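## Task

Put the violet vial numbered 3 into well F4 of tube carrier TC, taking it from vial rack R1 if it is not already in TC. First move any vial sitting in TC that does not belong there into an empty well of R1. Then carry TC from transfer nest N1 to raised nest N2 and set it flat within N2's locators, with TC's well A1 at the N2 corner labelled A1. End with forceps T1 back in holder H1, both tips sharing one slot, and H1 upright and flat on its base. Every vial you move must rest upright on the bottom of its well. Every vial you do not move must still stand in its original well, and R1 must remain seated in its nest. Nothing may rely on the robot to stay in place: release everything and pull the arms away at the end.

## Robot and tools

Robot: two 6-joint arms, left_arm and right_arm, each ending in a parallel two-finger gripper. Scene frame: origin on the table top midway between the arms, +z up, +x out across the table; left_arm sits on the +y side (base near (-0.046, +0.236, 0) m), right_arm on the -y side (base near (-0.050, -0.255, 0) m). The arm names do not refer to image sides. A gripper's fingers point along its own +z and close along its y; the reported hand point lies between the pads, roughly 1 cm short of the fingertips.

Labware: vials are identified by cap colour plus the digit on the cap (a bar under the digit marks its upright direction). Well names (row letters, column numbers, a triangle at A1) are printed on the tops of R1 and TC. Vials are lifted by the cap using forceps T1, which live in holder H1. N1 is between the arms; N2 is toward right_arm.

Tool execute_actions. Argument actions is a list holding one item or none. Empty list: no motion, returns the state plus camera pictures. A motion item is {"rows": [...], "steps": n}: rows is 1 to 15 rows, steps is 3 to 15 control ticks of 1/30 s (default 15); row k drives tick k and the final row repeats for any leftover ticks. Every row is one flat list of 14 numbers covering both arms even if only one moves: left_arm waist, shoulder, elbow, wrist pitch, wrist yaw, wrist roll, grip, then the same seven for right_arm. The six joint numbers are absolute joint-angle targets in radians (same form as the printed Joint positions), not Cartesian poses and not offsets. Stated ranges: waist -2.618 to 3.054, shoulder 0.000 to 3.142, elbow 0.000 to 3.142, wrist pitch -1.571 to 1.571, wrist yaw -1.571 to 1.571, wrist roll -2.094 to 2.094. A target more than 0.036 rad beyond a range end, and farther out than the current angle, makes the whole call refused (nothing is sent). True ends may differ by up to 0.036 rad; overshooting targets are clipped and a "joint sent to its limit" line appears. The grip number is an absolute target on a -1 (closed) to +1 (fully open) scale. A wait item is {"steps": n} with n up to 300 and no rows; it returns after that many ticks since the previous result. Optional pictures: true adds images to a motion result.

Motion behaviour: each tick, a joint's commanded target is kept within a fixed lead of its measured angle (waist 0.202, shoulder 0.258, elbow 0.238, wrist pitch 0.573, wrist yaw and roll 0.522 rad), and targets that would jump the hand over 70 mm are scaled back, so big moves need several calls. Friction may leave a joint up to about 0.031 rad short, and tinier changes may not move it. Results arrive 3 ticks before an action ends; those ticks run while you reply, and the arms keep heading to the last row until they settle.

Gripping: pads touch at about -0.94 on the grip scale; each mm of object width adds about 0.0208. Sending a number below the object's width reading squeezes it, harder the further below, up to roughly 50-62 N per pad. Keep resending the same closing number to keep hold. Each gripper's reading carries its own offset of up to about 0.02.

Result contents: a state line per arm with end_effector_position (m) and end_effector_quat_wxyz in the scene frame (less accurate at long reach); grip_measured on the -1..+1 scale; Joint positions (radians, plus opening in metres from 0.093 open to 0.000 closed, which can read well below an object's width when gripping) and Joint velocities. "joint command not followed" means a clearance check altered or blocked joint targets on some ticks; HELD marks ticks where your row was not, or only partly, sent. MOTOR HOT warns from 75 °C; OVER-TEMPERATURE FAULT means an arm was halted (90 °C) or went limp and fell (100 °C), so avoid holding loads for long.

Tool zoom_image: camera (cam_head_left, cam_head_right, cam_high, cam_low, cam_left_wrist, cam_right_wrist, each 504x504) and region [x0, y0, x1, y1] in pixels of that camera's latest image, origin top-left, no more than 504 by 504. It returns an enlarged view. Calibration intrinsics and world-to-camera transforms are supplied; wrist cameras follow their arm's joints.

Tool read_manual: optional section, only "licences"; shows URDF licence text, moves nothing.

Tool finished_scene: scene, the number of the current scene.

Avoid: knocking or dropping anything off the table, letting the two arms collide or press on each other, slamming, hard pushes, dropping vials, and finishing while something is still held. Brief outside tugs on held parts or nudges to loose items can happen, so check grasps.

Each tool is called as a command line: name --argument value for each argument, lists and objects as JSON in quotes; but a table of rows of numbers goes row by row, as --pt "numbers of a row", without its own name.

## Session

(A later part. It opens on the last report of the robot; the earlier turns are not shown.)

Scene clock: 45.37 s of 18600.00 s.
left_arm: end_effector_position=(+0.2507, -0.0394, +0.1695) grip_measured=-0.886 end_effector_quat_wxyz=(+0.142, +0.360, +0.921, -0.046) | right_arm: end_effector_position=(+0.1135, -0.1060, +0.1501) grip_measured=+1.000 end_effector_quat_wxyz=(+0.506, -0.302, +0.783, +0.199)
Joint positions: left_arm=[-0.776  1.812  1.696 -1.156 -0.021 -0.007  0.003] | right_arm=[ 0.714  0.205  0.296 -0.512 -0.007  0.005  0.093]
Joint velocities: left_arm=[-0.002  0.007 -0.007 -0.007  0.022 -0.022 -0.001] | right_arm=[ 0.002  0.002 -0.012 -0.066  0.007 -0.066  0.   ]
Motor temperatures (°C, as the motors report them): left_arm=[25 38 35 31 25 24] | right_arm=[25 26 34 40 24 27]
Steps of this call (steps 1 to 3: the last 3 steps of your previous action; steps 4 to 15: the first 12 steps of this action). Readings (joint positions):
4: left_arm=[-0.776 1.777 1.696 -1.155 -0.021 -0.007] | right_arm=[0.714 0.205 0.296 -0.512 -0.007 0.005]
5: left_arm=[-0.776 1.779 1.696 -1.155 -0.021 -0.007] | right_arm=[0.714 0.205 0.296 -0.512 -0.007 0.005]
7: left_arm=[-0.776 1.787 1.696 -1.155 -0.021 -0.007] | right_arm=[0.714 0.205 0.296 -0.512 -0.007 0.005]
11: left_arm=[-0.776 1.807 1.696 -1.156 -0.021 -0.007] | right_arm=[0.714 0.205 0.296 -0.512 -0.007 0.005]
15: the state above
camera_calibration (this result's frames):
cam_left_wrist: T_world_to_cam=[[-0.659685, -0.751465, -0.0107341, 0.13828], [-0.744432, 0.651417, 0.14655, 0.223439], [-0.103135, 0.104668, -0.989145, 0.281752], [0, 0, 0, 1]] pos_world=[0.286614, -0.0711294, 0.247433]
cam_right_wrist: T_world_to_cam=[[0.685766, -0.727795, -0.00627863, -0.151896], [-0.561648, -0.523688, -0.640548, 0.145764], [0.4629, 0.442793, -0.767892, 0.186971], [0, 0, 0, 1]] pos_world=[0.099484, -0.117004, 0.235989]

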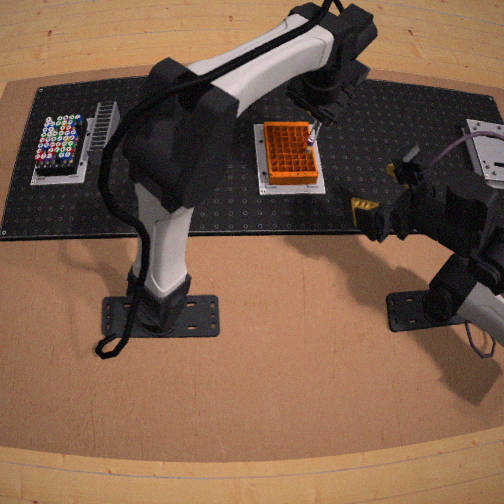

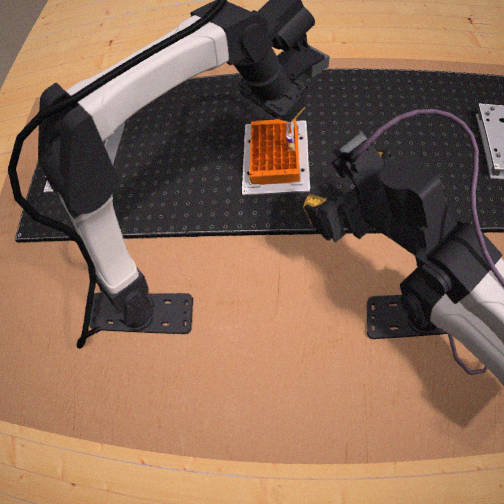

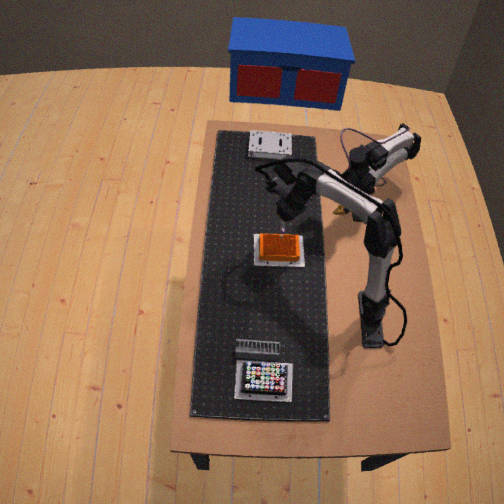

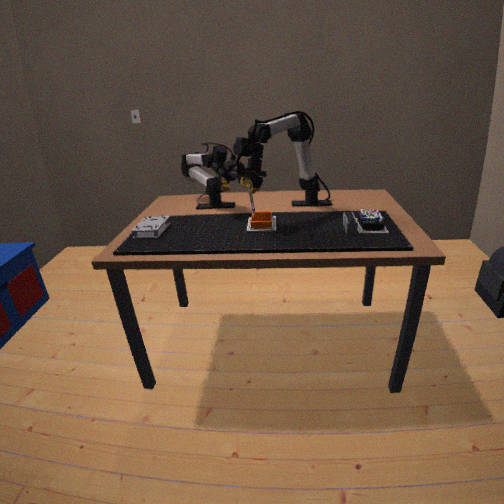

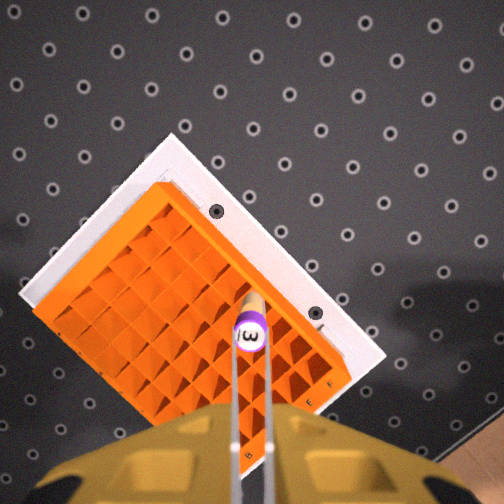

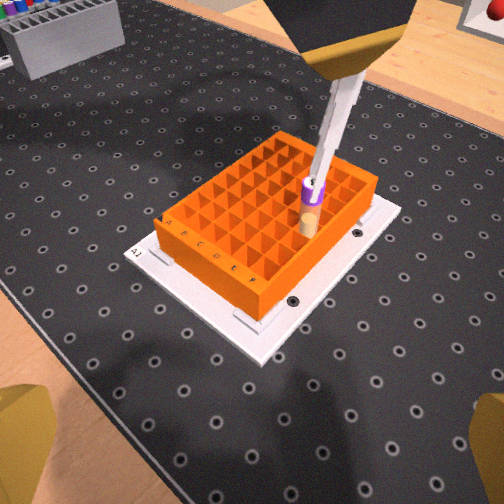

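In. A bit lower, then release and lift.

execute_actions --actions '[{"rows":[[-0.765,1.842,1.69,-1.13,-0.03,-0.01,-0.9,0.72,0.2,0.3,-0.5,0,0,1],[-0.765,1.846,1.69,-1.13,-0.03,-0.01,-0.9,0.72,0.2,0.3,-0.5,0,0,1],[-0.765,1.85,1.69,-1.13,-0.03,-0.01,-0.9,0.72,0.2,0.3,-0.5,0,0,1]],"steps":12}]'

execute_actions --actions '[{"rows":[[-0.765,1.84,1.69,-1.14,-0.03,-0.01,-0.76,0.72,0.2,0.3,-0.5,0,0,1]],"steps":10}]'

execute_actions --actions '[{"rows":[[-0.765,1.8,1.69,-1.14,-0.03,-0.01,-0.76,0.72,0.2,0.3,-0.5,0,0,1],[-0.765,1.78,1.69,-1.14,-0.03,-0.01,-0.76,0.72,0.2,0.3,-0.5,0,0,1],[-0.765,1.76,1.69,-1.14,-0.03,-0.01,-0.76,0.72,0.2,0.3,-0.5,0,0,1],[-0.765,1.74,1.69,-1.14,-0.03,-0.01,-0.76,0.72,0.2,0.3,-0.5,0,0,1],[-0.765,1.72,1.69,-1.14,-0.03,-0.01,-0.76,0.72,0.2,0.3,-0.5,0,0,1]]}]' --pictures true

Scene clock: 45.87 s of 18600.00 s.
left_arm: end_effector_position=(+0.2531, -0.0416, +0.1596) grip_measured=-0.886 end_effector_quat_wxyz=(+0.133, +0.361, +0.922, -0.042) | right_arm: end_effector_position=(+0.1135, -0.1060, +0.1501) grip_measured=+1.000 end_effector_quat_wxyz=(+0.506, -0.302, +0.783, +0.199)
Joint positions: left_arm=[-0.776  1.839  1.696 -1.148 -0.021 -0.007  0.003] | right_arm=[ 0.714  0.205  0.296 -0.512 -0.007  0.005  0.093]
Joint velocities: left_arm=[-0.012 -0.002  0.002  0.037  0.051  0.051  0.001] | right_arm=[-0.002  0.017  0.007 -0.007  0.022 -0.007  0.   ]
Motor temperatures (°C, as the motors report them): left_arm=[25 38 35 31 25 24] | right_arm=[25 26 34 40 24 27]
Steps of this call (steps 1 to 3: the last 3 steps of your previous action; steps 4 to 6: the robot went on to your last target; steps 7 to 15: the first 9 steps of this action). Readings (joint positions):
7: left_arm=[-0.776 1.813 1.696 -1.155 -0.021 -0.007] | right_arm=[0.714 0.205 0.296 -0.512 -0.007 0.005]
8: left_arm=[-0.776 1.815 1.696 -1.152 -0.021 -0.007] | right_arm=[0.714 0.205 0.296 -0.512 -0.007 0.005]
10: left_arm=[-0.776 1.823 1.696 -1.150 -0.021 -0.007] | right_arm=[0.714 0.205 0.296 -0.512 -0.007 0.005]
14: left_arm=[-0.776 1.838 1.696 -1.148 -0.021 -0.007] | right_arm=[0.714 0.205 0.296 -0.512 -0.007 0.005]
15: the state above

Scene clock: 46.20 s of 18600.00 s.
left_arm: end_effector_position=(+0.2531, -0.0416, +0.1594) grip_measured=-0.762 end_effector_quat_wxyz=(+0.133, +0.361, +0.922, -0.042) | right_arm: end_effector_position=(+0.1135, -0.1060, +0.1501) grip_measured=+1.000 end_effector_quat_wxyz=(+0.506, -0.302, +0.783, +0.199)
Joint positions: left_arm=[-0.776  1.839  1.696 -1.148 -0.021 -0.007  0.009] | right_arm=[ 0.714  0.205  0.296 -0.512 -0.007  0.005  0.093]
Joint velocities: left_arm=[-0.002  0.002 -0.002  0.095  0.022  0.007 -0.001] | right_arm=[-0.002 -0.007 -0.002  0.022 -0.051  0.007  0.   ]
Motor temperatures (°C, as the motors report them): left_arm=[25 38 35 31 25 24] | right_arm=[25 26 34 40 24 27]
Steps of this call (steps 1 to 3: the last 3 steps of your previous action; steps 4 to 10: the first 7 steps of this action). Readings (joint positions):
4: left_arm=[-0.776 1.839 1.696 -1.148 -0.021 -0.007] | right_arm=[0.714 0.205 0.296 -0.512 -0.007 0.005]
5: left_arm=[-0.776 1.839 1.696 -1.148 -0.021 -0.007] | right_arm=[0.714 0.205 0.296 -0.512 -0.007 0.005]
7: left_arm=[-0.776 1.839 1.696 -1.148 -0.021 -0.007] | right_arm=[0.714 0.205 0.296 -0.512 -0.007 0.005]
10: the state above

Scene clock: 46.70 s of 18600.00 s.
left_arm: end_effector_position=(+0.2476, -0.0363, +0.2027) grip_measured=-0.762 end_effector_quat_wxyz=(+0.185, +0.357, +0.914, -0.063) | right_arm: end_effector_position=(+0.1135, -0.1060, +0.1501) grip_measured=+1.000 end_effector_quat_wxyz=(+0.506, -0.302, +0.783, +0.199)
Joint positions: left_arm=[-0.776  1.727  1.696 -1.148 -0.021 -0.007  0.009] | right_arm=[ 0.714  0.205  0.296 -0.512 -0.007  0.005  0.093]
Joint velocities: left_arm=[-0.032 -0.002 -0.007  0.066 -0.066 -0.022  0.   ] | right_arm=[-0.002 -0.002 -0.007 -0.066 -0.037 -0.022  0.   ]
Motor temperatures (°C, as the motors report them): left_arm=[25 38 35 31 25 24] | right_arm=[25 26 34 40 24 27]
Steps of this call (steps 1 to 3: the last 3 steps of your previous action; steps 4 to 15: the first 12 steps of this action). Readings (joint positions):
4: left_arm=[-0.776 1.839 1.696 -1.148 -0.021 -0.007] | right_arm=[0.714 0.205 0.296 -0.512 -0.007 0.005]
5: left_arm=[-0.776 1.836 1.696 -1.148 -0.021 -0.007] | right_arm=[0.714 0.205 0.296 -0.512 -0.007 0.005]
7: left_arm=[-0.776 1.820 1.696 -1.148 -0.021 -0.007] | right_arm=[0.714 0.205 0.296 -0.512 -0.007 0.005]
11: left_arm=[-0.776 1.750 1.696 -1.148 -0.021 -0.007] | right_arm=[0.714 0.205 0.296 -0.512 -0.007 0.005]
15: the state above
camera_calibration (this result's frames):
cam_left_wrist: T_world_to_cam=[[-0.658958, -0.752139, -0.00777455, 0.138049], [-0.75134, 0.6577, 0.0540225, 0.234966], [-0.0355191, 0.0414399, -0.998509, 0.296829], [0, 0, 0, 1]] pos_world=[0.278051, -0.0630054, 0.284767]
cam_right_wrist: T_world_to_cam=[[0.685766, -0.727795, -0.00627863, -0.151896], [-0.561648, -0.523688, -0.640548, 0.145764], [0.4629, 0.442793, -0.767892, 0.186971], [0, 0, 0, 1]] pos_world=[0.099484, -0.117004, 0.235989]

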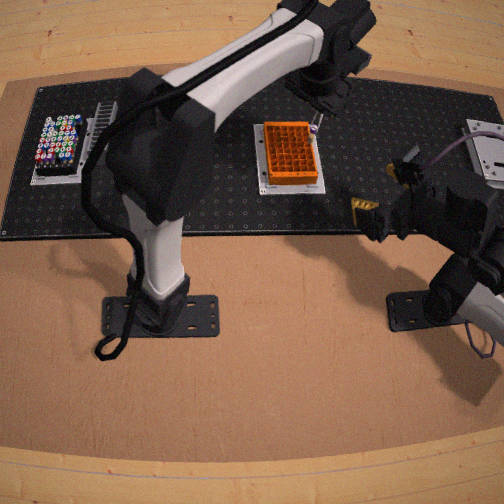

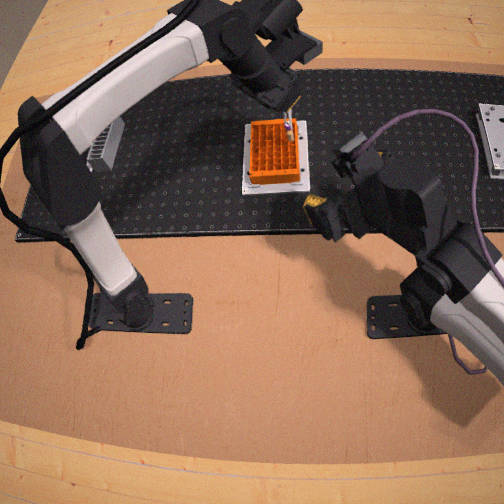

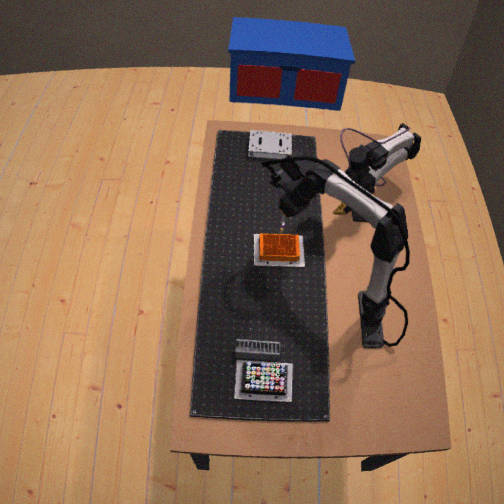

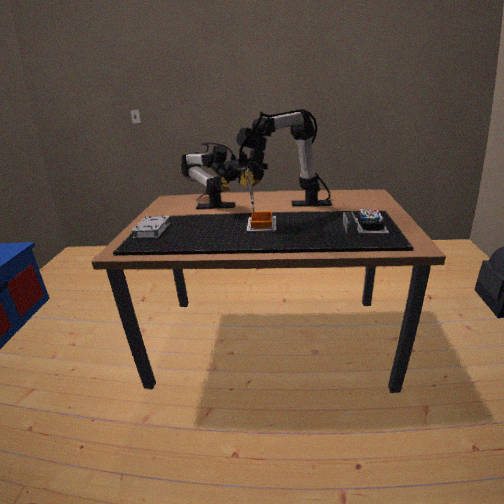

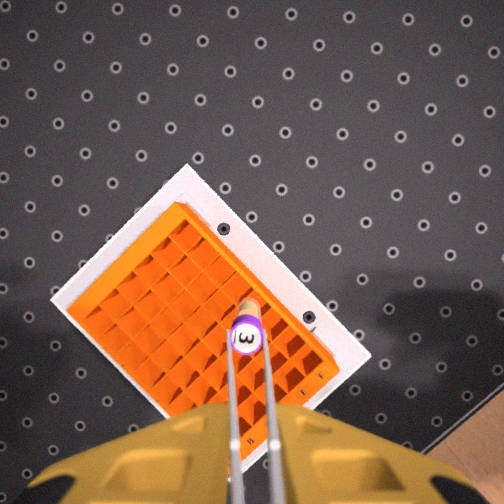

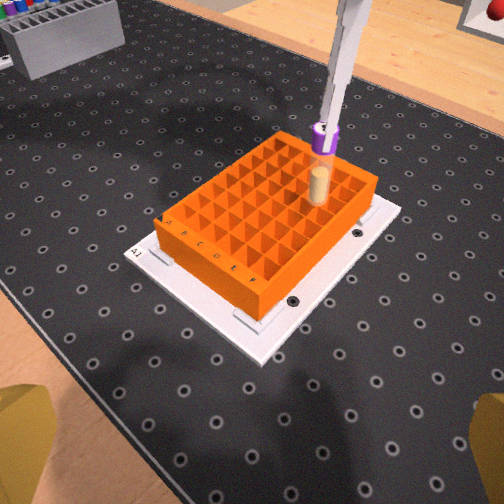

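execute_actions --actions '[{"rows":[[-0.765,1.727,1.69,-1.167,-0.03,-0.01,-0.9,0.72,0.2,0.3,-0.5,0,0,1],[-0.765,1.727,1.69,-1.167,-0.03,-0.01,-0.9,0.72,0.2,0.3,-0.5,0,0,1],[-0.765,1.727,1.69,-1.167,-0.03,-0.01,-0.9,0.72,0.2,0.3,-0.5,0,0,1],[-0.765,1.757,1.69,-1.167,-0.03,-0.01,-0.9,0.72,0.2,0.3,-0.5,0,0,1],[-0.765,1.762,1.69,-1.167,-0.03,-0.01,-0.9,0.72,0.2,0.3,-0.5,0,0,1],[-0.765,1.767,1.69,-1.167,-0.03,-0.01,-0.9,0.72,0.2,0.3,-0.5,0,0,1],[-0.765,1.772,1.69,-1.167,-0.03,-0.01,-0.9,0.72,0.2,0.3,-0.5,0,0,1],[-0.765,1.777,1.69,-1.167,-0.03,-0.01,-0.9,0.72,0.2,0.3,-0.5,0,0,1],[-0.765,1.781,1.69,-1.167,-0.03,-0.01,-0.9,0.72,0.2,0.3,-0.5,0,0,1]]}]'

execute_actions --actions '[{"steps":10}]' --pictures true

zoom_image --camera "cam_right_wrist" --region '[220,130,400,310]'

zoom_image --camera "cam_left_wrist" --region '[130,180,350,400]'

Scene clock: 47.33 s of 18600.00 s.
left_arm: end_effector_position=(+0.2490, -0.0377, +0.1858) grip_measured=-0.886 end_effector_quat_wxyz=(+0.162, +0.358, +0.918, -0.054) | right_arm: end_effector_position=(+0.1135, -0.1060, +0.1501) grip_measured=+1.000 end_effector_quat_wxyz=(+0.506, -0.302, +0.783, +0.199)
Joint positions: left_arm=[-0.776  1.769  1.696 -1.154 -0.021 -0.007  0.003] | right_arm=[ 0.714  0.205  0.296 -0.512 -0.007  0.005  0.093]
Joint velocities: left_arm=[-0.007  0.11  -0.002 -0.066  0.037 -0.022 -0.001] | right_arm=[ 0.002 -0.002 -0.002  0.007 -0.11  -0.022  0.   ]
Motor temperatures (°C, as the motors report them): left_arm=[25 38 35 31 25 24] | right_arm=[25 26 35 40 24 27]
Steps of this call (steps 1 to 3: the last 3 steps of your previous action; steps 4 to 7: the robot went on to your last target; steps 8 to 19: the first 12 steps of this action). Readings (joint positions):
8: left_arm=[-0.776 1.727 1.696 -1.148 -0.021 -0.007] | right_arm=[0.714 0.205 0.296 -0.512 -0.007 0.005]
9: left_arm=[-0.776 1.727 1.696 -1.149 -0.021 -0.007] | right_arm=[0.714 0.205 0.296 -0.512 -0.007 0.005]
11: left_arm=[-0.776 1.727 1.696 -1.152 -0.021 -0.007] | right_arm=[0.714 0.205 0.296 -0.512 -0.007 0.005]
15: left_arm=[-0.776 1.744 1.696 -1.153 -0.021 -0.007] | right_arm=[0.714 0.205 0.296 -0.512 -0.007 0.005]
19: the state above

Scene clock: 47.67 s of 18600.00 s.
left_arm: end_effector_position=(+0.2490, -0.0377, +0.1843) grip_measured=-0.886 end_effector_quat_wxyz=(+0.160, +0.359, +0.918, -0.053) | right_arm: end_effector_position=(+0.1135, -0.1060, +0.1501) grip_measured=+1.000 end_effector_quat_wxyz=(+0.506, -0.302, +0.783, +0.199)
Joint positions: left_arm=[-0.776  1.773  1.696 -1.156 -0.021 -0.007  0.003] | right_arm=[ 0.714  0.205  0.296 -0.512 -0.007  0.005  0.093]
Joint velocities: left_arm=[ 0.002  0.007 -0.007 -0.022 -0.022  0.007 -0.   ] | right_arm=[-0.007 -0.007 -0.012  0.007  0.022 -0.081  0.   ]
Motor temperatures (°C, as the motors report them): left_arm=[25 38 35 31 25 24] | right_arm=[25 26 35 40 24 27]
Kept back: nothing.
Steps of this call (steps 1 to 3: the last 3 steps of your previous action; steps 4 to 10: the robot went on to your last target). Readings (joint positions):
1: left_arm=[-0.776 1.772 1.696 -1.155 -0.021 -0.007] | right_arm=[0.714 0.205 0.296 -0.512 -0.007 0.005]
2: left_arm=[-0.776 1.773 1.696 -1.155 -0.021 -0.007] | right_arm=[0.714 0.205 0.296 -0.512 -0.007 0.005]
4: left_arm=[-0.776 1.773 1.696 -1.155 -0.021 -0.007] | right_arm=[0.714 0.205 0.296 -0.512 -0.007 0.005]
8: left_arm=[-0.776 1.773 1.696 -1.156 -0.021 -0.007] | right_arm=[0.714 0.205 0.296 -0.512 -0.007 0.005]
10: the state above
camera_calibration (this result's frames):
cam_left_wrist: T_world_to_cam=[[-0.659306, -0.751812, -0.00973255, 0.138297], [-0.748116, 0.654662, 0.10835, 0.226939], [-0.0750874, 0.0787169, -0.994065, 0.288956], [0, 0, 0, 1]] pos_world=[0.282653, -0.0673412, 0.263998]
cam_right_wrist: T_world_to_cam=[[0.685766, -0.727795, -0.00627863, -0.151896], [-0.561648, -0.523688, -0.640548, 0.145764], [0.4629, 0.442793, -0.767892, 0.186971], [0, 0, 0, 1]] pos_world=[0.099484, -0.117004, 0.235989]

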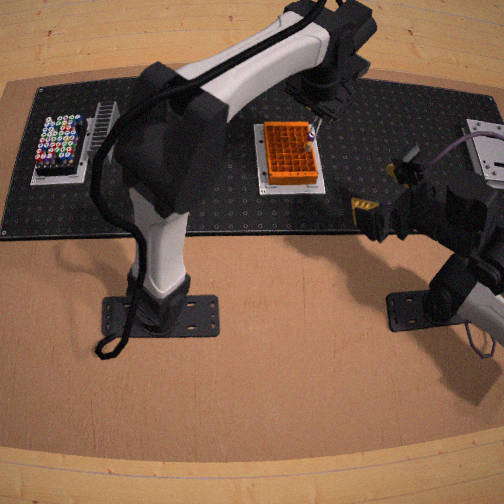

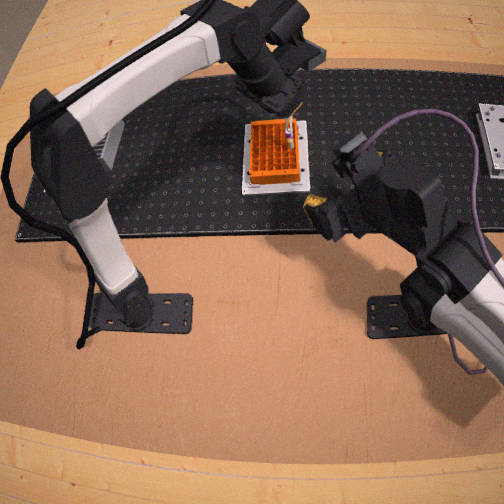

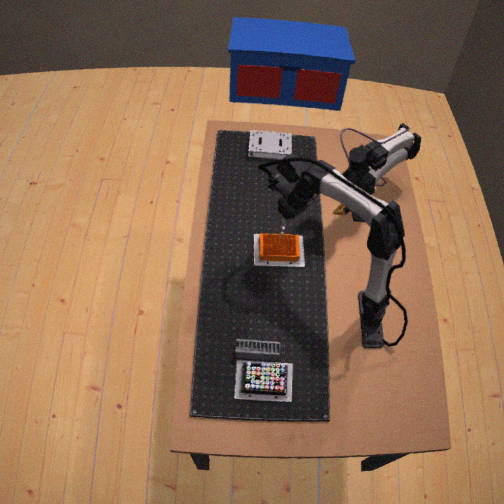

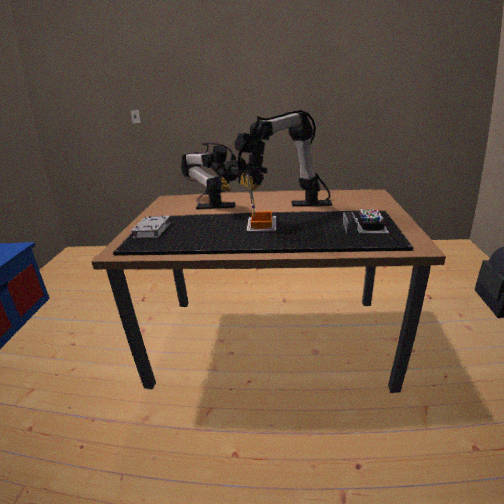

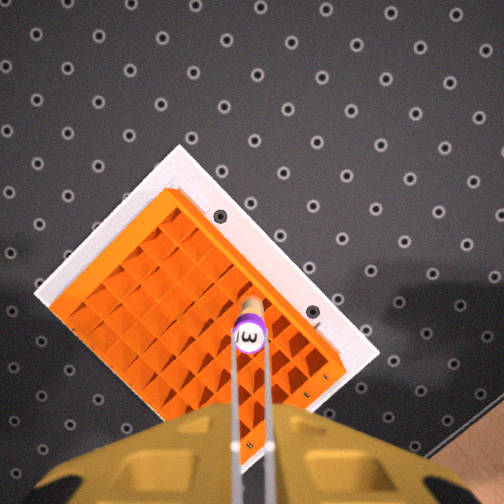

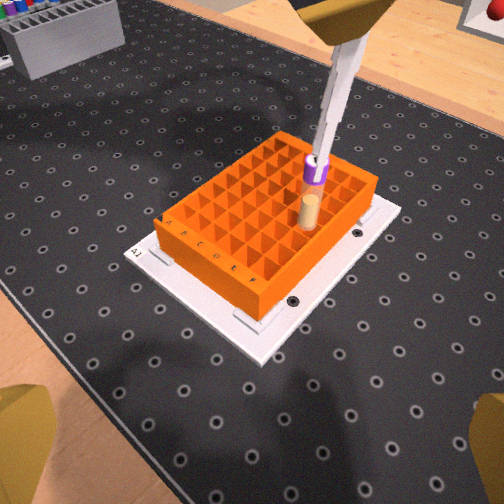

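Region (220, 130, 400, 310) of cam_right_wrist's 504x504 image, scaled by 2.800, with more detail than that image has.

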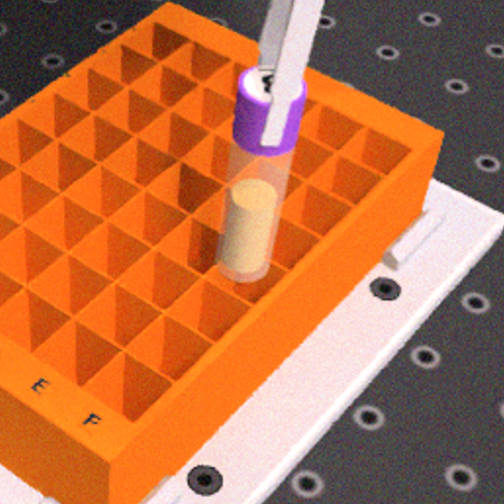

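Region (130, 180, 350, 400) of cam_left_wrist's 504x504 image, scaled by 2.291, with more detail than that image has.

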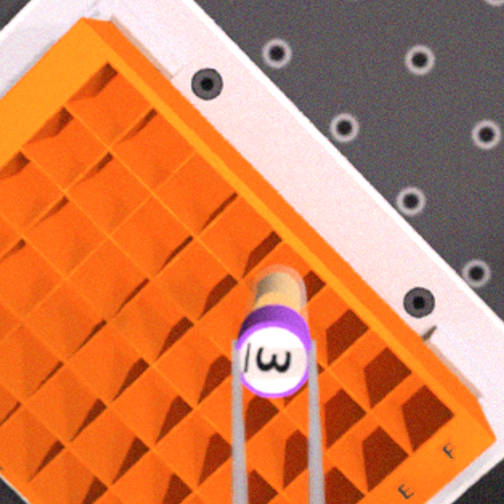

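execute_actions --actions '[{"rows":[[-0.765,1.785,1.69,-1.129,-0.03,-0.01,-0.9,0.72,0.2,0.3,-0.5,0,0,1]],"steps":15}]'

execute_actions --actions '[{"rows":[[-0.765,1.803,1.69,-1.15,-0.03,-0.01,-0.9,0.72,0.2,0.3,-0.5,0,0,1],[-0.765,1.807,1.69,-1.15,-0.03,-0.01,-0.9,0.72,0.2,0.3,-0.5,0,0,1],[-0.765,1.811,1.69,-1.15,-0.03,-0.01,-0.9,0.72,0.2,0.3,-0.5,0,0,1],[-0.765,1.815,1.69,-1.15,-0.03,-0.01,-0.9,0.72,0.2,0.3,-0.5,0,0,1],[-0.765,1.82,1.69,-1.15,-0.03,-0.01,-0.9,0.72,0.2,0.3,-0.5,0,0,1]]}]'

Scene clock: 48.20 s of 18600.00 s.
left_arm: end_effector_position=(+0.2496, -0.0382, +0.1846) grip_measured=-0.886 end_effector_quat_wxyz=(+0.161, +0.358, +0.918, -0.053) | right_arm: end_effector_position=(+0.1135, -0.1060, +0.1501) grip_measured=+1.000 end_effector_quat_wxyz=(+0.506, -0.302, +0.783, +0.199)
Joint positions: left_arm=[-0.776  1.773  1.696 -1.152 -0.021 -0.007  0.003] | right_arm=[ 0.714  0.205  0.296 -0.512 -0.007  0.005  0.093]
Joint velocities: left_arm=[-0.012  0.007 -0.007  0.051  0.022  0.022  0.001] | right_arm=[-0.027  0.002 -0.012  0.022 -0.095 -0.022  0.   ]
Motor temperatures (°C, as the motors report them): left_arm=[25 38 35 31 25 24] | right_arm=[25 26 35 40 24 27]
Steps of this call (steps 1 to 4: the robot went on to your last target; steps 5 to 16: the first 12 steps of this action). Readings (joint positions):
5: left_arm=[-0.776 1.773 1.696 -1.155 -0.021 -0.007] | right_arm=[0.714 0.205 0.296 -0.512 -0.007 0.005]
6: left_arm=[-0.776 1.773 1.696 -1.155 -0.021 -0.007] | right_arm=[0.714 0.205 0.296 -0.512 -0.007 0.005]
8: left_arm=[-0.776 1.773 1.696 -1.154 -0.021 -0.007] | right_arm=[0.714 0.205 0.296 -0.512 -0.007 0.005]
12: left_arm=[-0.776 1.773 1.696 -1.152 -0.021 -0.007] | right_arm=[0.714 0.205 0.296 -0.512 -0.007 0.005]
16: the state above

Scene clock: 48.70 s of 18600.00 s.
left_arm: end_effector_position=(+0.2513, -0.0399, +0.1705) grip_measured=-0.886 end_effector_quat_wxyz=(+0.145, +0.360, +0.921, -0.047) | right_arm: end_effector_position=(+0.1135, -0.1060, +0.1501) grip_measured=+1.000 end_effector_quat_wxyz=(+0.506, -0.302, +0.783, +0.199)
Joint positions: left_arm=[-0.776  1.81   1.696 -1.152 -0.021 -0.007  0.003] | right_arm=[ 0.714  0.205  0.296 -0.512 -0.007  0.005  0.093]
Joint velocities: left_arm=[-0.017  0.012 -0.007  0.007  0.022  0.007  0.001] | right_arm=[-0.002  0.002 -0.007 -0.022 -0.007 -0.066  0.   ]
Motor temperatures (°C, as the motors report them): left_arm=[25 38 35 31 25 24] | right_arm=[25 26 35 40 24 27]
Steps of this call (steps 1 to 3: the last 3 steps of your previous action; steps 4 to 15: the first 12 steps of this action). Readings (joint positions):
4: left_arm=[-0.776 1.774 1.696 -1.152 -0.021 -0.007] | right_arm=[0.714 0.205 0.296 -0.512 -0.007 0.005]
5: left_arm=[-0.776 1.776 1.696 -1.152 -0.021 -0.007] | right_arm=[0.714 0.205 0.296 -0.512 -0.007 0.005]
7: left_arm=[-0.776 1.785 1.696 -1.152 -0.021 -0.007] | right_arm=[0.714 0.205 0.296 -0.512 -0.007 0.005]
11: left_arm=[-0.776 1.805 1.696 -1.152 -0.021 -0.007] | right_arm=[0.714 0.205 0.296 -0.512 -0.007 0.005]
15: the state above

execute_actions --actions '[{"rows":[[-0.765,1.84,1.69,-1.13,-0.03,-0.01,-0.9,0.72,0.2,0.3,-0.5,0,0,1],[-0.765,1.845,1.69,-1.13,-0.03,-0.01,-0.9,0.72,0.2,0.3,-0.5,0,0,1],[-0.765,1.85,1.69,-1.13,-0.03,-0.01,-0.9,0.72,0.2,0.3,-0.5,0,0,1]],"steps":12}]'

execute_actions --actions '[{"rows":[[-0.765,1.84,1.69,-1.14,-0.03,-0.01,-0.71,0.72,0.2,0.3,-0.5,0,0,1]],"steps":12}]' --pictures true

zoom_image --camera "cam_right_wrist" --region '[220,130,400,310]'

Scene clock: 49.13 s of 18600.00 s.
left_arm: end_effector_position=(+0.2533, -0.0417, +0.1593) grip_measured=-0.886 end_effector_quat_wxyz=(+0.133, +0.360, +0.922, -0.042) | right_arm: end_effector_position=(+0.1135, -0.1060, +0.1501) grip_measured=+1.000 end_effector_quat_wxyz=(+0.506, -0.302, +0.783, +0.199)
Joint positions: left_arm=[-0.776  1.839  1.696 -1.147 -0.021 -0.007  0.003] | right_arm=[ 0.714  0.205  0.296 -0.512 -0.007  0.005  0.093]
Joint velocities: left_arm=[-0.012  0.022 -0.017 -0.022 -0.022  0.066  0.   ] | right_arm=[-0.007  0.007 -0.002  0.037 -0.066 -0.051  0.   ]
Motor temperatures (°C, as the motors report them): left_arm=[25 38 35 31 25 24] | right_arm=[25 26 35 40 24 27]
Steps of this call (steps 1 to 3: the last 3 steps of your previous action; step 4: the robot went on to your last target; steps 5 to 13: the first 9 steps of this action). Readings (joint positions):
5: left_arm=[-0.776 1.811 1.696 -1.152 -0.021 -0.007] | right_arm=[0.714 0.205 0.296 -0.512 -0.007 0.005]
6: left_arm=[-0.776 1.813 1.696 -1.150 -0.021 -0.007] | right_arm=[0.714 0.205 0.296 -0.512 -0.007 0.005]
8: left_arm=[-0.776 1.822 1.696 -1.148 -0.021 -0.007] | right_arm=[0.714 0.205 0.296 -0.512 -0.007 0.005]
12: left_arm=[-0.776 1.838 1.696 -1.147 -0.021 -0.007] | right_arm=[0.714 0.205 0.296 -0.512 -0.007 0.005]
13: the state above

Scene clock: 49.53 s of 18600.00 s.
left_arm: end_effector_position=(+0.2534, -0.0418, +0.1594) grip_measured=-0.713 end_effector_quat_wxyz=(+0.134, +0.360, +0.922, -0.042) | right_arm: end_effector_position=(+0.1135, -0.1060, +0.1501) grip_measured=+1.000 end_effector_quat_wxyz=(+0.506, -0.302, +0.783, +0.199)
Joint positions: left_arm=[-0.776  1.839  1.696 -1.146 -0.021 -0.007  0.011] | right_arm=[ 0.714  0.205  0.296 -0.512 -0.007  0.005  0.093]
Joint velocities: left_arm=[ 0.002 -0.007 -0.002 -0.022 -0.095 -0.022  0.   ] | right_arm=[ 0.002 -0.007 -0.007 -0.066 -0.037  0.007  0.   ]
Motor temperatures (°C, as the motors report them): left_arm=[25 38 35 31 25 24] | right_arm=[25 26 35 40 24 27]
Steps of this call (steps 1 to 3: the last 3 steps of your previous action; steps 4 to 12: the first 9 steps of this action). Readings (joint positions):
4: left_arm=[-0.776 1.839 1.696 -1.146 -0.021 -0.007] | right_arm=[0.714 0.205 0.296 -0.512 -0.007 0.005]
5: left_arm=[-0.776 1.839 1.696 -1.146 -0.021 -0.007] | right_arm=[0.714 0.205 0.296 -0.512 -0.007 0.005]
7: left_arm=[-0.776 1.839 1.696 -1.146 -0.021 -0.007] | right_arm=[0.714 0.205 0.296 -0.512 -0.007 0.005]
11: left_arm=[-0.776 1.839 1.696 -1.146 -0.021 -0.007] | right_arm=[0.714 0.205 0.296 -0.512 -0.007 0.005]
12: the state above
camera_calibration (this result's frames):
cam_left_wrist: T_world_to_cam=[[-0.659753, -0.75139, -0.0117552, 0.138294], [-0.742422, 0.649298, 0.164988, 0.224893], [-0.116338, 0.117579, -0.986226, 0.275674], [0, 0, 0, 1]] pos_world=[0.290277, -0.0745231, 0.236397]
cam_right_wrist: T_world_to_cam=[[0.685766, -0.727795, -0.00627863, -0.151896], [-0.561648, -0.523688, -0.640548, 0.145764], [0.4629, 0.442793, -0.767892, 0.186971], [0, 0, 0, 1]] pos_world=[0.099484, -0.117004, 0.235989]

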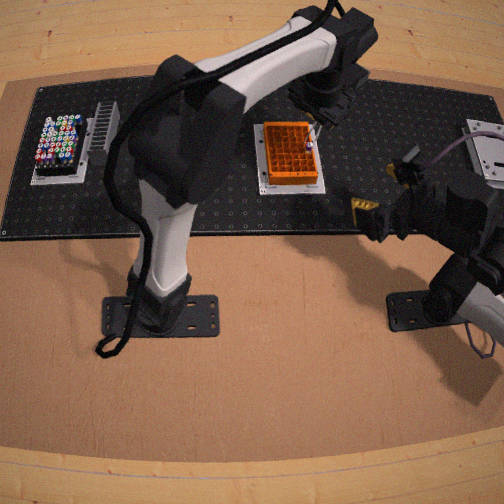

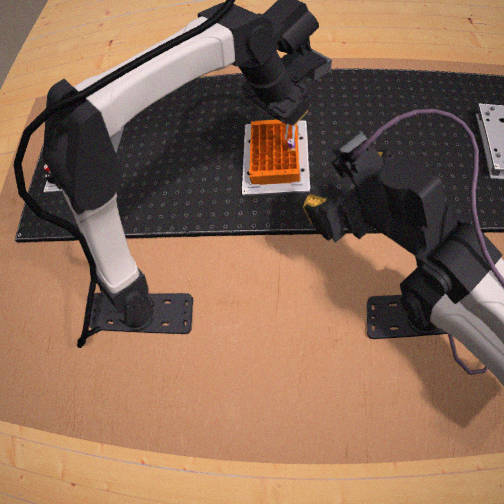

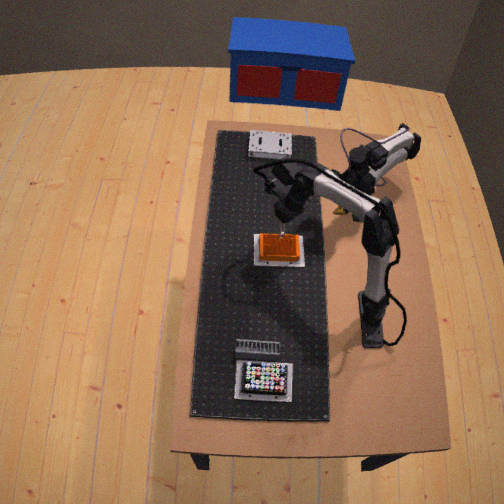

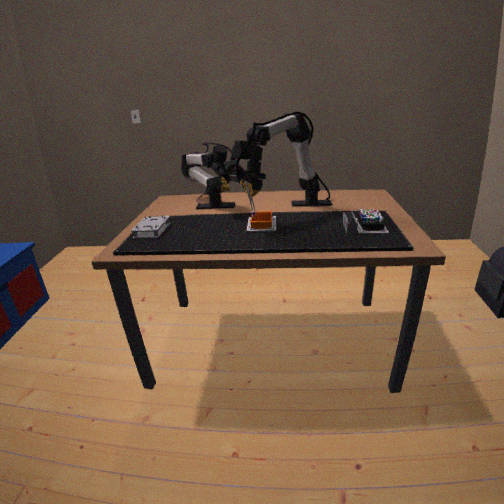

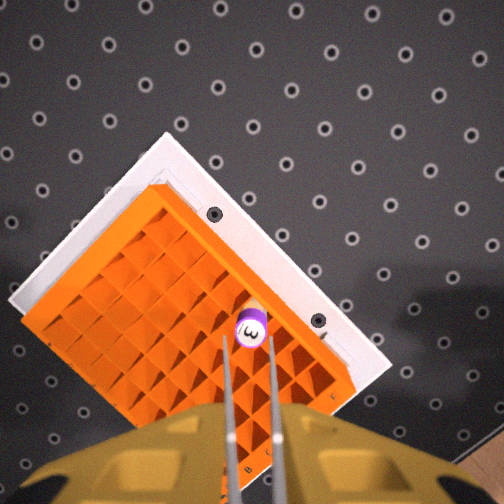

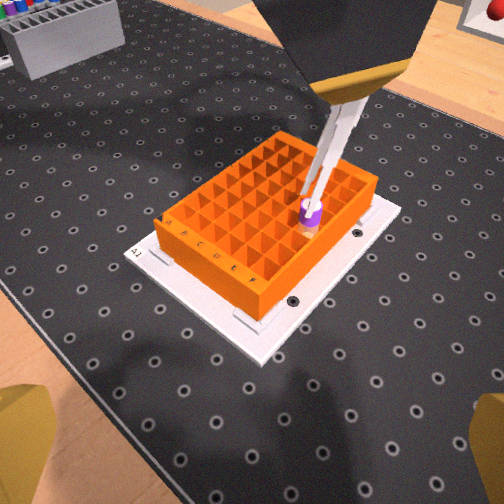

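Region (220, 130, 400, 310) of cam_right_wrist's 504x504 image, scaled by 2.800, with more detail than that image has.

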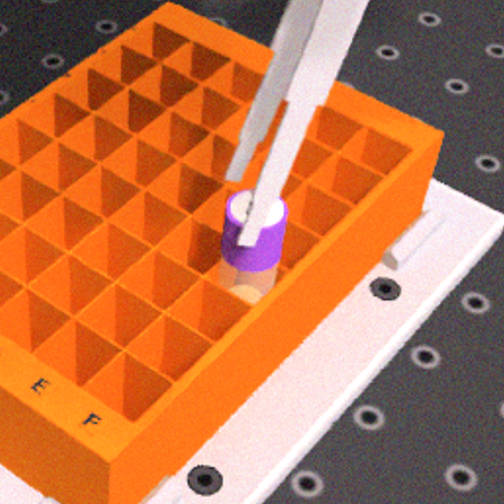

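execute_actions --actions '[{"rows":[[-0.765,1.8,1.69,-1.14,-0.03,-0.01,-0.71,0.72,0.2,0.3,-0.5,0,0,1],[-0.765,1.79,1.69,-1.14,-0.03,-0.01,-0.71,0.72,0.2,0.3,-0.5,0,0,1],[-0.765,1.78,1.69,-1.14,-0.03,-0.01,-0.71,0.72,0.2,0.3,-0.5,0,0,1],[-0.765,1.77,1.69,-1.14,-0.03,-0.01,-0.71,0.72,0.2,0.3,-0.5,0,0,1],[-0.765,1.76,1.69,-1.14,-0.03,-0.01,-0.71,0.72,0.2,0.3,-0.5,0,0,1],[-0.765,1.75,1.69,-1.14,-0.03,-0.01,-0.71,0.72,0.2,0.3,-0.5,0,0,1],[-0.765,1.75,1.69,-1.14,-0.03,-0.01,-0.71,0.72,0.2,0.3,-0.5,0,0,1],[-0.765,1.75,1.69,-1.14,-0.03,-0.01,-0.71,0.72,0.2,0.3,-0.5,0,0,1],[-0.765,1.75,1.69,-1.14,-0.03,-0.01,-0.8,0.72,0.2,0.3,-0.5,0,0,1],[-0.765,1.75,1.69,-1.14,-0.03,-0.01,-0.8,0.72,0.2,0.3,-0.5,0,0,1],[-0.74,1.75,1.7,-1.13,-0.03,-0.01,-0.8,0.72,0.2,0.3,-0.5,0,0,1],[-0.7,1.75,1.71,-1.12,-0.03,-0.01,-0.8,0.72,0.2,0.3,-0.5,0,0,1],[-0.65,1.75,1.72,-1.11,-0.0,0.03,-0.8,0.72,0.2,0.3,-0.5,0,0,1],[-0.59,1.75,1.73,-1.1,0.02,0.06,-0.8,0.72,0.2,0.3,-0.5,0,0,1],[-0.52,1.76,1.737,-1.09,0.04,0.1,-0.8,0.72,0.2,0.3,-0.5,0,0,1]]}]'

execute_actions --actions '[{"rows":[[-0.45,1.77,1.737,-1.08,0.06,0.14,-0.8,0.72,0.2,0.3,-0.5,0,0,1],[-0.38,1.78,1.737,-1.07,0.08,0.18,-0.8,0.72,0.2,0.3,-0.5,0,0,1],[-0.31,1.79,1.737,-1.062,0.1,0.22,-0.8,0.72,0.2,0.3,-0.5,0,0,1],[-0.24,1.8,1.737,-1.062,0.12,0.26,-0.8,0.72,0.2,0.3,-0.5,0,0,1],[-0.17,1.81,1.737,-1.062,0.14,0.3,-0.8,0.72,0.2,0.3,-0.5,0,0,1],[-0.1,1.82,1.737,-1.062,0.155,0.35,-0.8,0.72,0.2,0.3,-0.5,0,0,1],[-0.03,1.822,1.737,-1.062,0.155,0.35,-0.8,0.72,0.2,0.3,-0.5,0,0,1],[0.04,1.822,1.737,-1.062,0.155,0.35,-0.8,0.72,0.2,0.3,-0.5,0,0,1],[0.11,1.822,1.737,-1.062,0.155,0.35,-0.8,0.72,0.2,0.3,-0.5,0,0,1],[0.17,1.822,1.737,-1.062,0.155,0.35,-0.8,0.72,0.2,0.3,-0.5,0,0,1],[0.22,1.822,1.737,-1.062,0.155,0.35,-0.8,0.72,0.2,0.3,-0.5,0,0,1],[0.26,1.822,1.737,-1.062,0.155,0.35,-0.8,0.72,0.2,0.3,-0.5,0,0,1],[0.29,1.822,1.737,-1.062,0.155,0.35,-0.8,0.72,0.2,0.3,-0.5,0,0,1],[0.32,1.822,1.737,-1.062,0.155,0.35,-0.8,0.72,0.2,0.3,-0.5,0,0,1],[0.338,1.822,1.737,-1.062,0.155,0.35,-0.8,0.72,0.2,0.3,-0.5,0,0,1]]}]'

execute_actions --actions '[{"steps":15}]' --pictures true

Scene clock: 50.33 s of 18600.00 s.
left_arm: end_effector_position=(+0.2526, -0.0361, +0.1881) grip_measured=-0.796 end_effector_quat_wxyz=(+0.168, +0.354, +0.918, -0.056) | right_arm: end_effector_position=(+0.1135, -0.1060, +0.1501) grip_measured=+1.000 end_effector_quat_wxyz=(+0.506, -0.302, +0.783, +0.199)
Joint positions: left_arm=[-0.766  1.765  1.696 -1.146 -0.02  -0.007  0.007] | right_arm=[ 0.714  0.205  0.296 -0.512 -0.007  0.005  0.093]
Joint velocities: left_arm=[ 0.261 -0.007  0.012  0.051 -0.007 -0.007 -0.001] | right_arm=[ 0.007 -0.007 -0.007  0.095 -0.022  0.051  0.   ]
Motor temperatures (°C, as the motors report them): left_arm=[25 38 35 31 25 24] | right_arm=[25 26 35 40 24 27]
Steps of this call (steps 1 to 3: the last 3 steps of your previous action; steps 4 to 12: the robot went on to your last target; steps 13 to 24: the first 12 steps of this action). Readings (joint positions):
13: left_arm=[-0.776 1.839 1.696 -1.146 -0.021 -0.007] | right_arm=[0.714 0.205 0.296 -0.512 -0.007 0.005]
14: left_arm=[-0.776 1.838 1.696 -1.146 -0.021 -0.007] | right_arm=[0.714 0.205 0.296 -0.512 -0.007 0.005]
16: left_arm=[-0.776 1.828 1.696 -1.146 -0.021 -0.007] | right_arm=[0.714 0.205 0.296 -0.512 -0.007 0.005]
20: left_arm=[-0.776 1.784 1.696 -1.146 -0.021 -0.007] | right_arm=[0.714 0.205 0.296 -0.512 -0.007 0.005]
24: the state above

Scene clock: 50.83 s of 18600.00 s.
left_arm: end_effector_position=(+0.3833, +0.2639, +0.1816) grip_measured=-0.797 end_effector_quat_wxyz=(+0.207, +0.102, +0.973, -0.020) | right_arm: end_effector_position=(+0.1135, -0.1060, +0.1501) grip_measured=+1.000 end_effector_quat_wxyz=(+0.506, -0.302, +0.783, +0.199)
Joint positions: left_arm=[ 0.095  1.825  1.722 -1.068  0.127  0.298  0.007] | right_arm=[ 0.714  0.205  0.296 -0.512 -0.007  0.005  0.093]
Joint velocities: left_arm=[ 1.78   0.046 -0.002  0.037  0.125  0.271  0.   ] | right_arm=[-0.002 -0.002  0.002 -0.051  0.007  0.051  0.   ]
Motor temperatures (°C, as the motors report them): left_arm=[25 38 35 31 25 24] | right_arm=[25 26 35 40 24 27]
Steps of this call (steps 1 to 3: the last 3 steps of your previous action; steps 4 to 15: the first 12 steps of this action). Readings (joint positions):
4: left_arm=[-0.618 1.765 1.703 -1.131 0.020 0.043] | right_arm=[0.714 0.205 0.296 -0.512 -0.007 0.005]
5: left_arm=[-0.557 1.765 1.707 -1.122 0.030 0.066] | right_arm=[0.714 0.205 0.296 -0.512 -0.007 0.005]
7: left_arm=[-0.427 1.769 1.716 -1.101 0.055 0.120] | right_arm=[0.714 0.205 0.296 -0.512 -0.007 0.005]
11: left_arm=[-0.162 1.801 1.722 -1.073 0.105 0.240] | right_arm=[0.714 0.205 0.296 -0.512 -0.007 0.005]
15: the state above

Scene clock: 51.33 s of 18600.00 s.
left_arm: end_effector_position=(+0.3643, +0.3671, +0.1818) grip_measured=-0.797 end_effector_quat_wxyz=(+0.211, +0.003, +0.977, +0.003) | right_arm: end_effector_position=(+0.1135, -0.1060, +0.1501) grip_measured=+1.000 end_effector_quat_wxyz=(+0.506, -0.302, +0.783, +0.199)
Joint positions: left_arm=[ 0.346  1.825  1.722 -1.066  0.144  0.343  0.007] | right_arm=[ 0.714  0.205  0.296 -0.512 -0.007  0.005  0.093]
Joint velocities: left_arm=[-0.002 -0.002 -0.002  0.022 -0.022  0.081 -0.   ] | right_arm=[-0.012 -0.002  0.007 -0.007 -0.095  0.037  0.   ]
Motor temperatures (°C, as the motors report them): left_arm=[25 38 35 31 25 24] | right_arm=[25 26 35 40 24 27]
Kept back: nothing.
Steps of this call (steps 1 to 3: the last 3 steps of your previous action; steps 4 to 15: the robot went on to your last target). Readings (joint positions):
1: left_arm=[0.159 1.825 1.722 -1.068 0.130 0.306] | right_arm=[0.714 0.205 0.296 -0.512 -0.007 0.005]
2: left_arm=[0.220 1.825 1.722 -1.067 0.132 0.314] | right_arm=[0.714 0.205 0.296 -0.512 -0.007 0.005]
4: left_arm=[0.322 1.825 1.722 -1.066 0.131 0.324] | right_arm=[0.714 0.205 0.296 -0.512 -0.007 0.005]
8: left_arm=[0.368 1.825 1.722 -1.066 0.130 0.335] | right_arm=[0.714 0.205 0.296 -0.512 -0.007 0.005]
15: the state above
camera_calibration (this result's frames):
cam_left_wrist: T_world_to_cam=[[0.0160736, -0.999867, 0.00291114, 0.361332], [-0.999639, -0.0160071, 0.0215635, 0.402054], [-0.0215141, -0.00325669, -0.999763, 0.274936], [0, 0, 0, 1]] pos_world=[0.402017, 0.368615, 0.265149]
cam_right_wrist: T_world_to_cam=[[0.685766, -0.727795, -0.00627863, -0.151896], [-0.561648, -0.523688, -0.640548, 0.145764], [0.4629, 0.442793, -0.767892, 0.186971], [0, 0, 0, 1]] pos_world=[0.099484, -0.117004, 0.235989]

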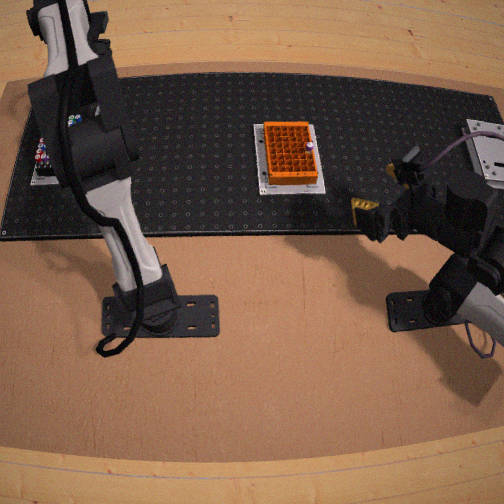

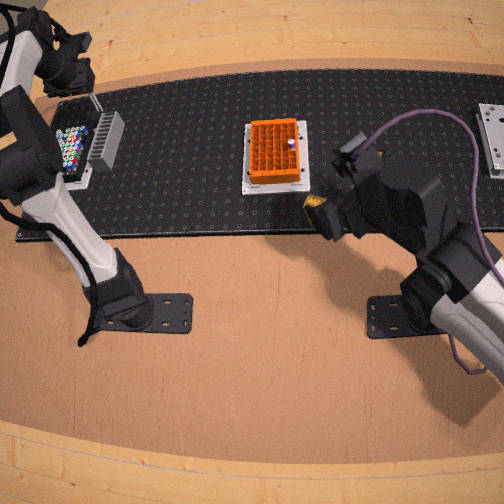

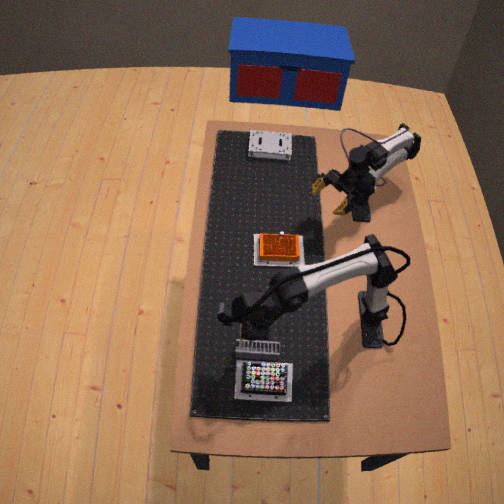

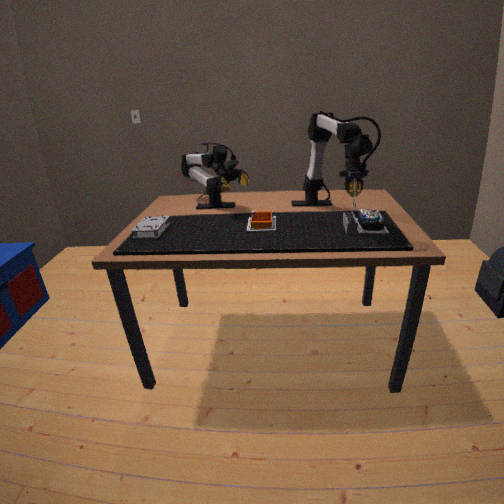

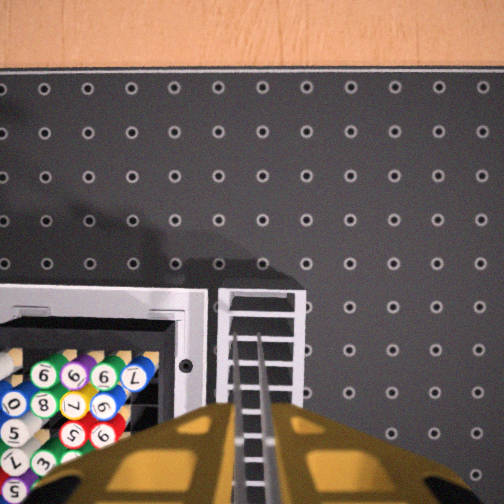

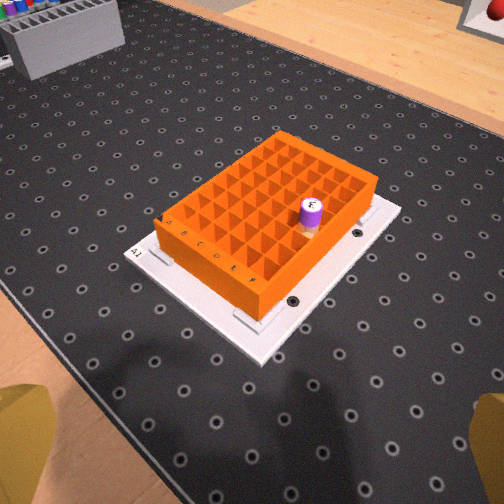

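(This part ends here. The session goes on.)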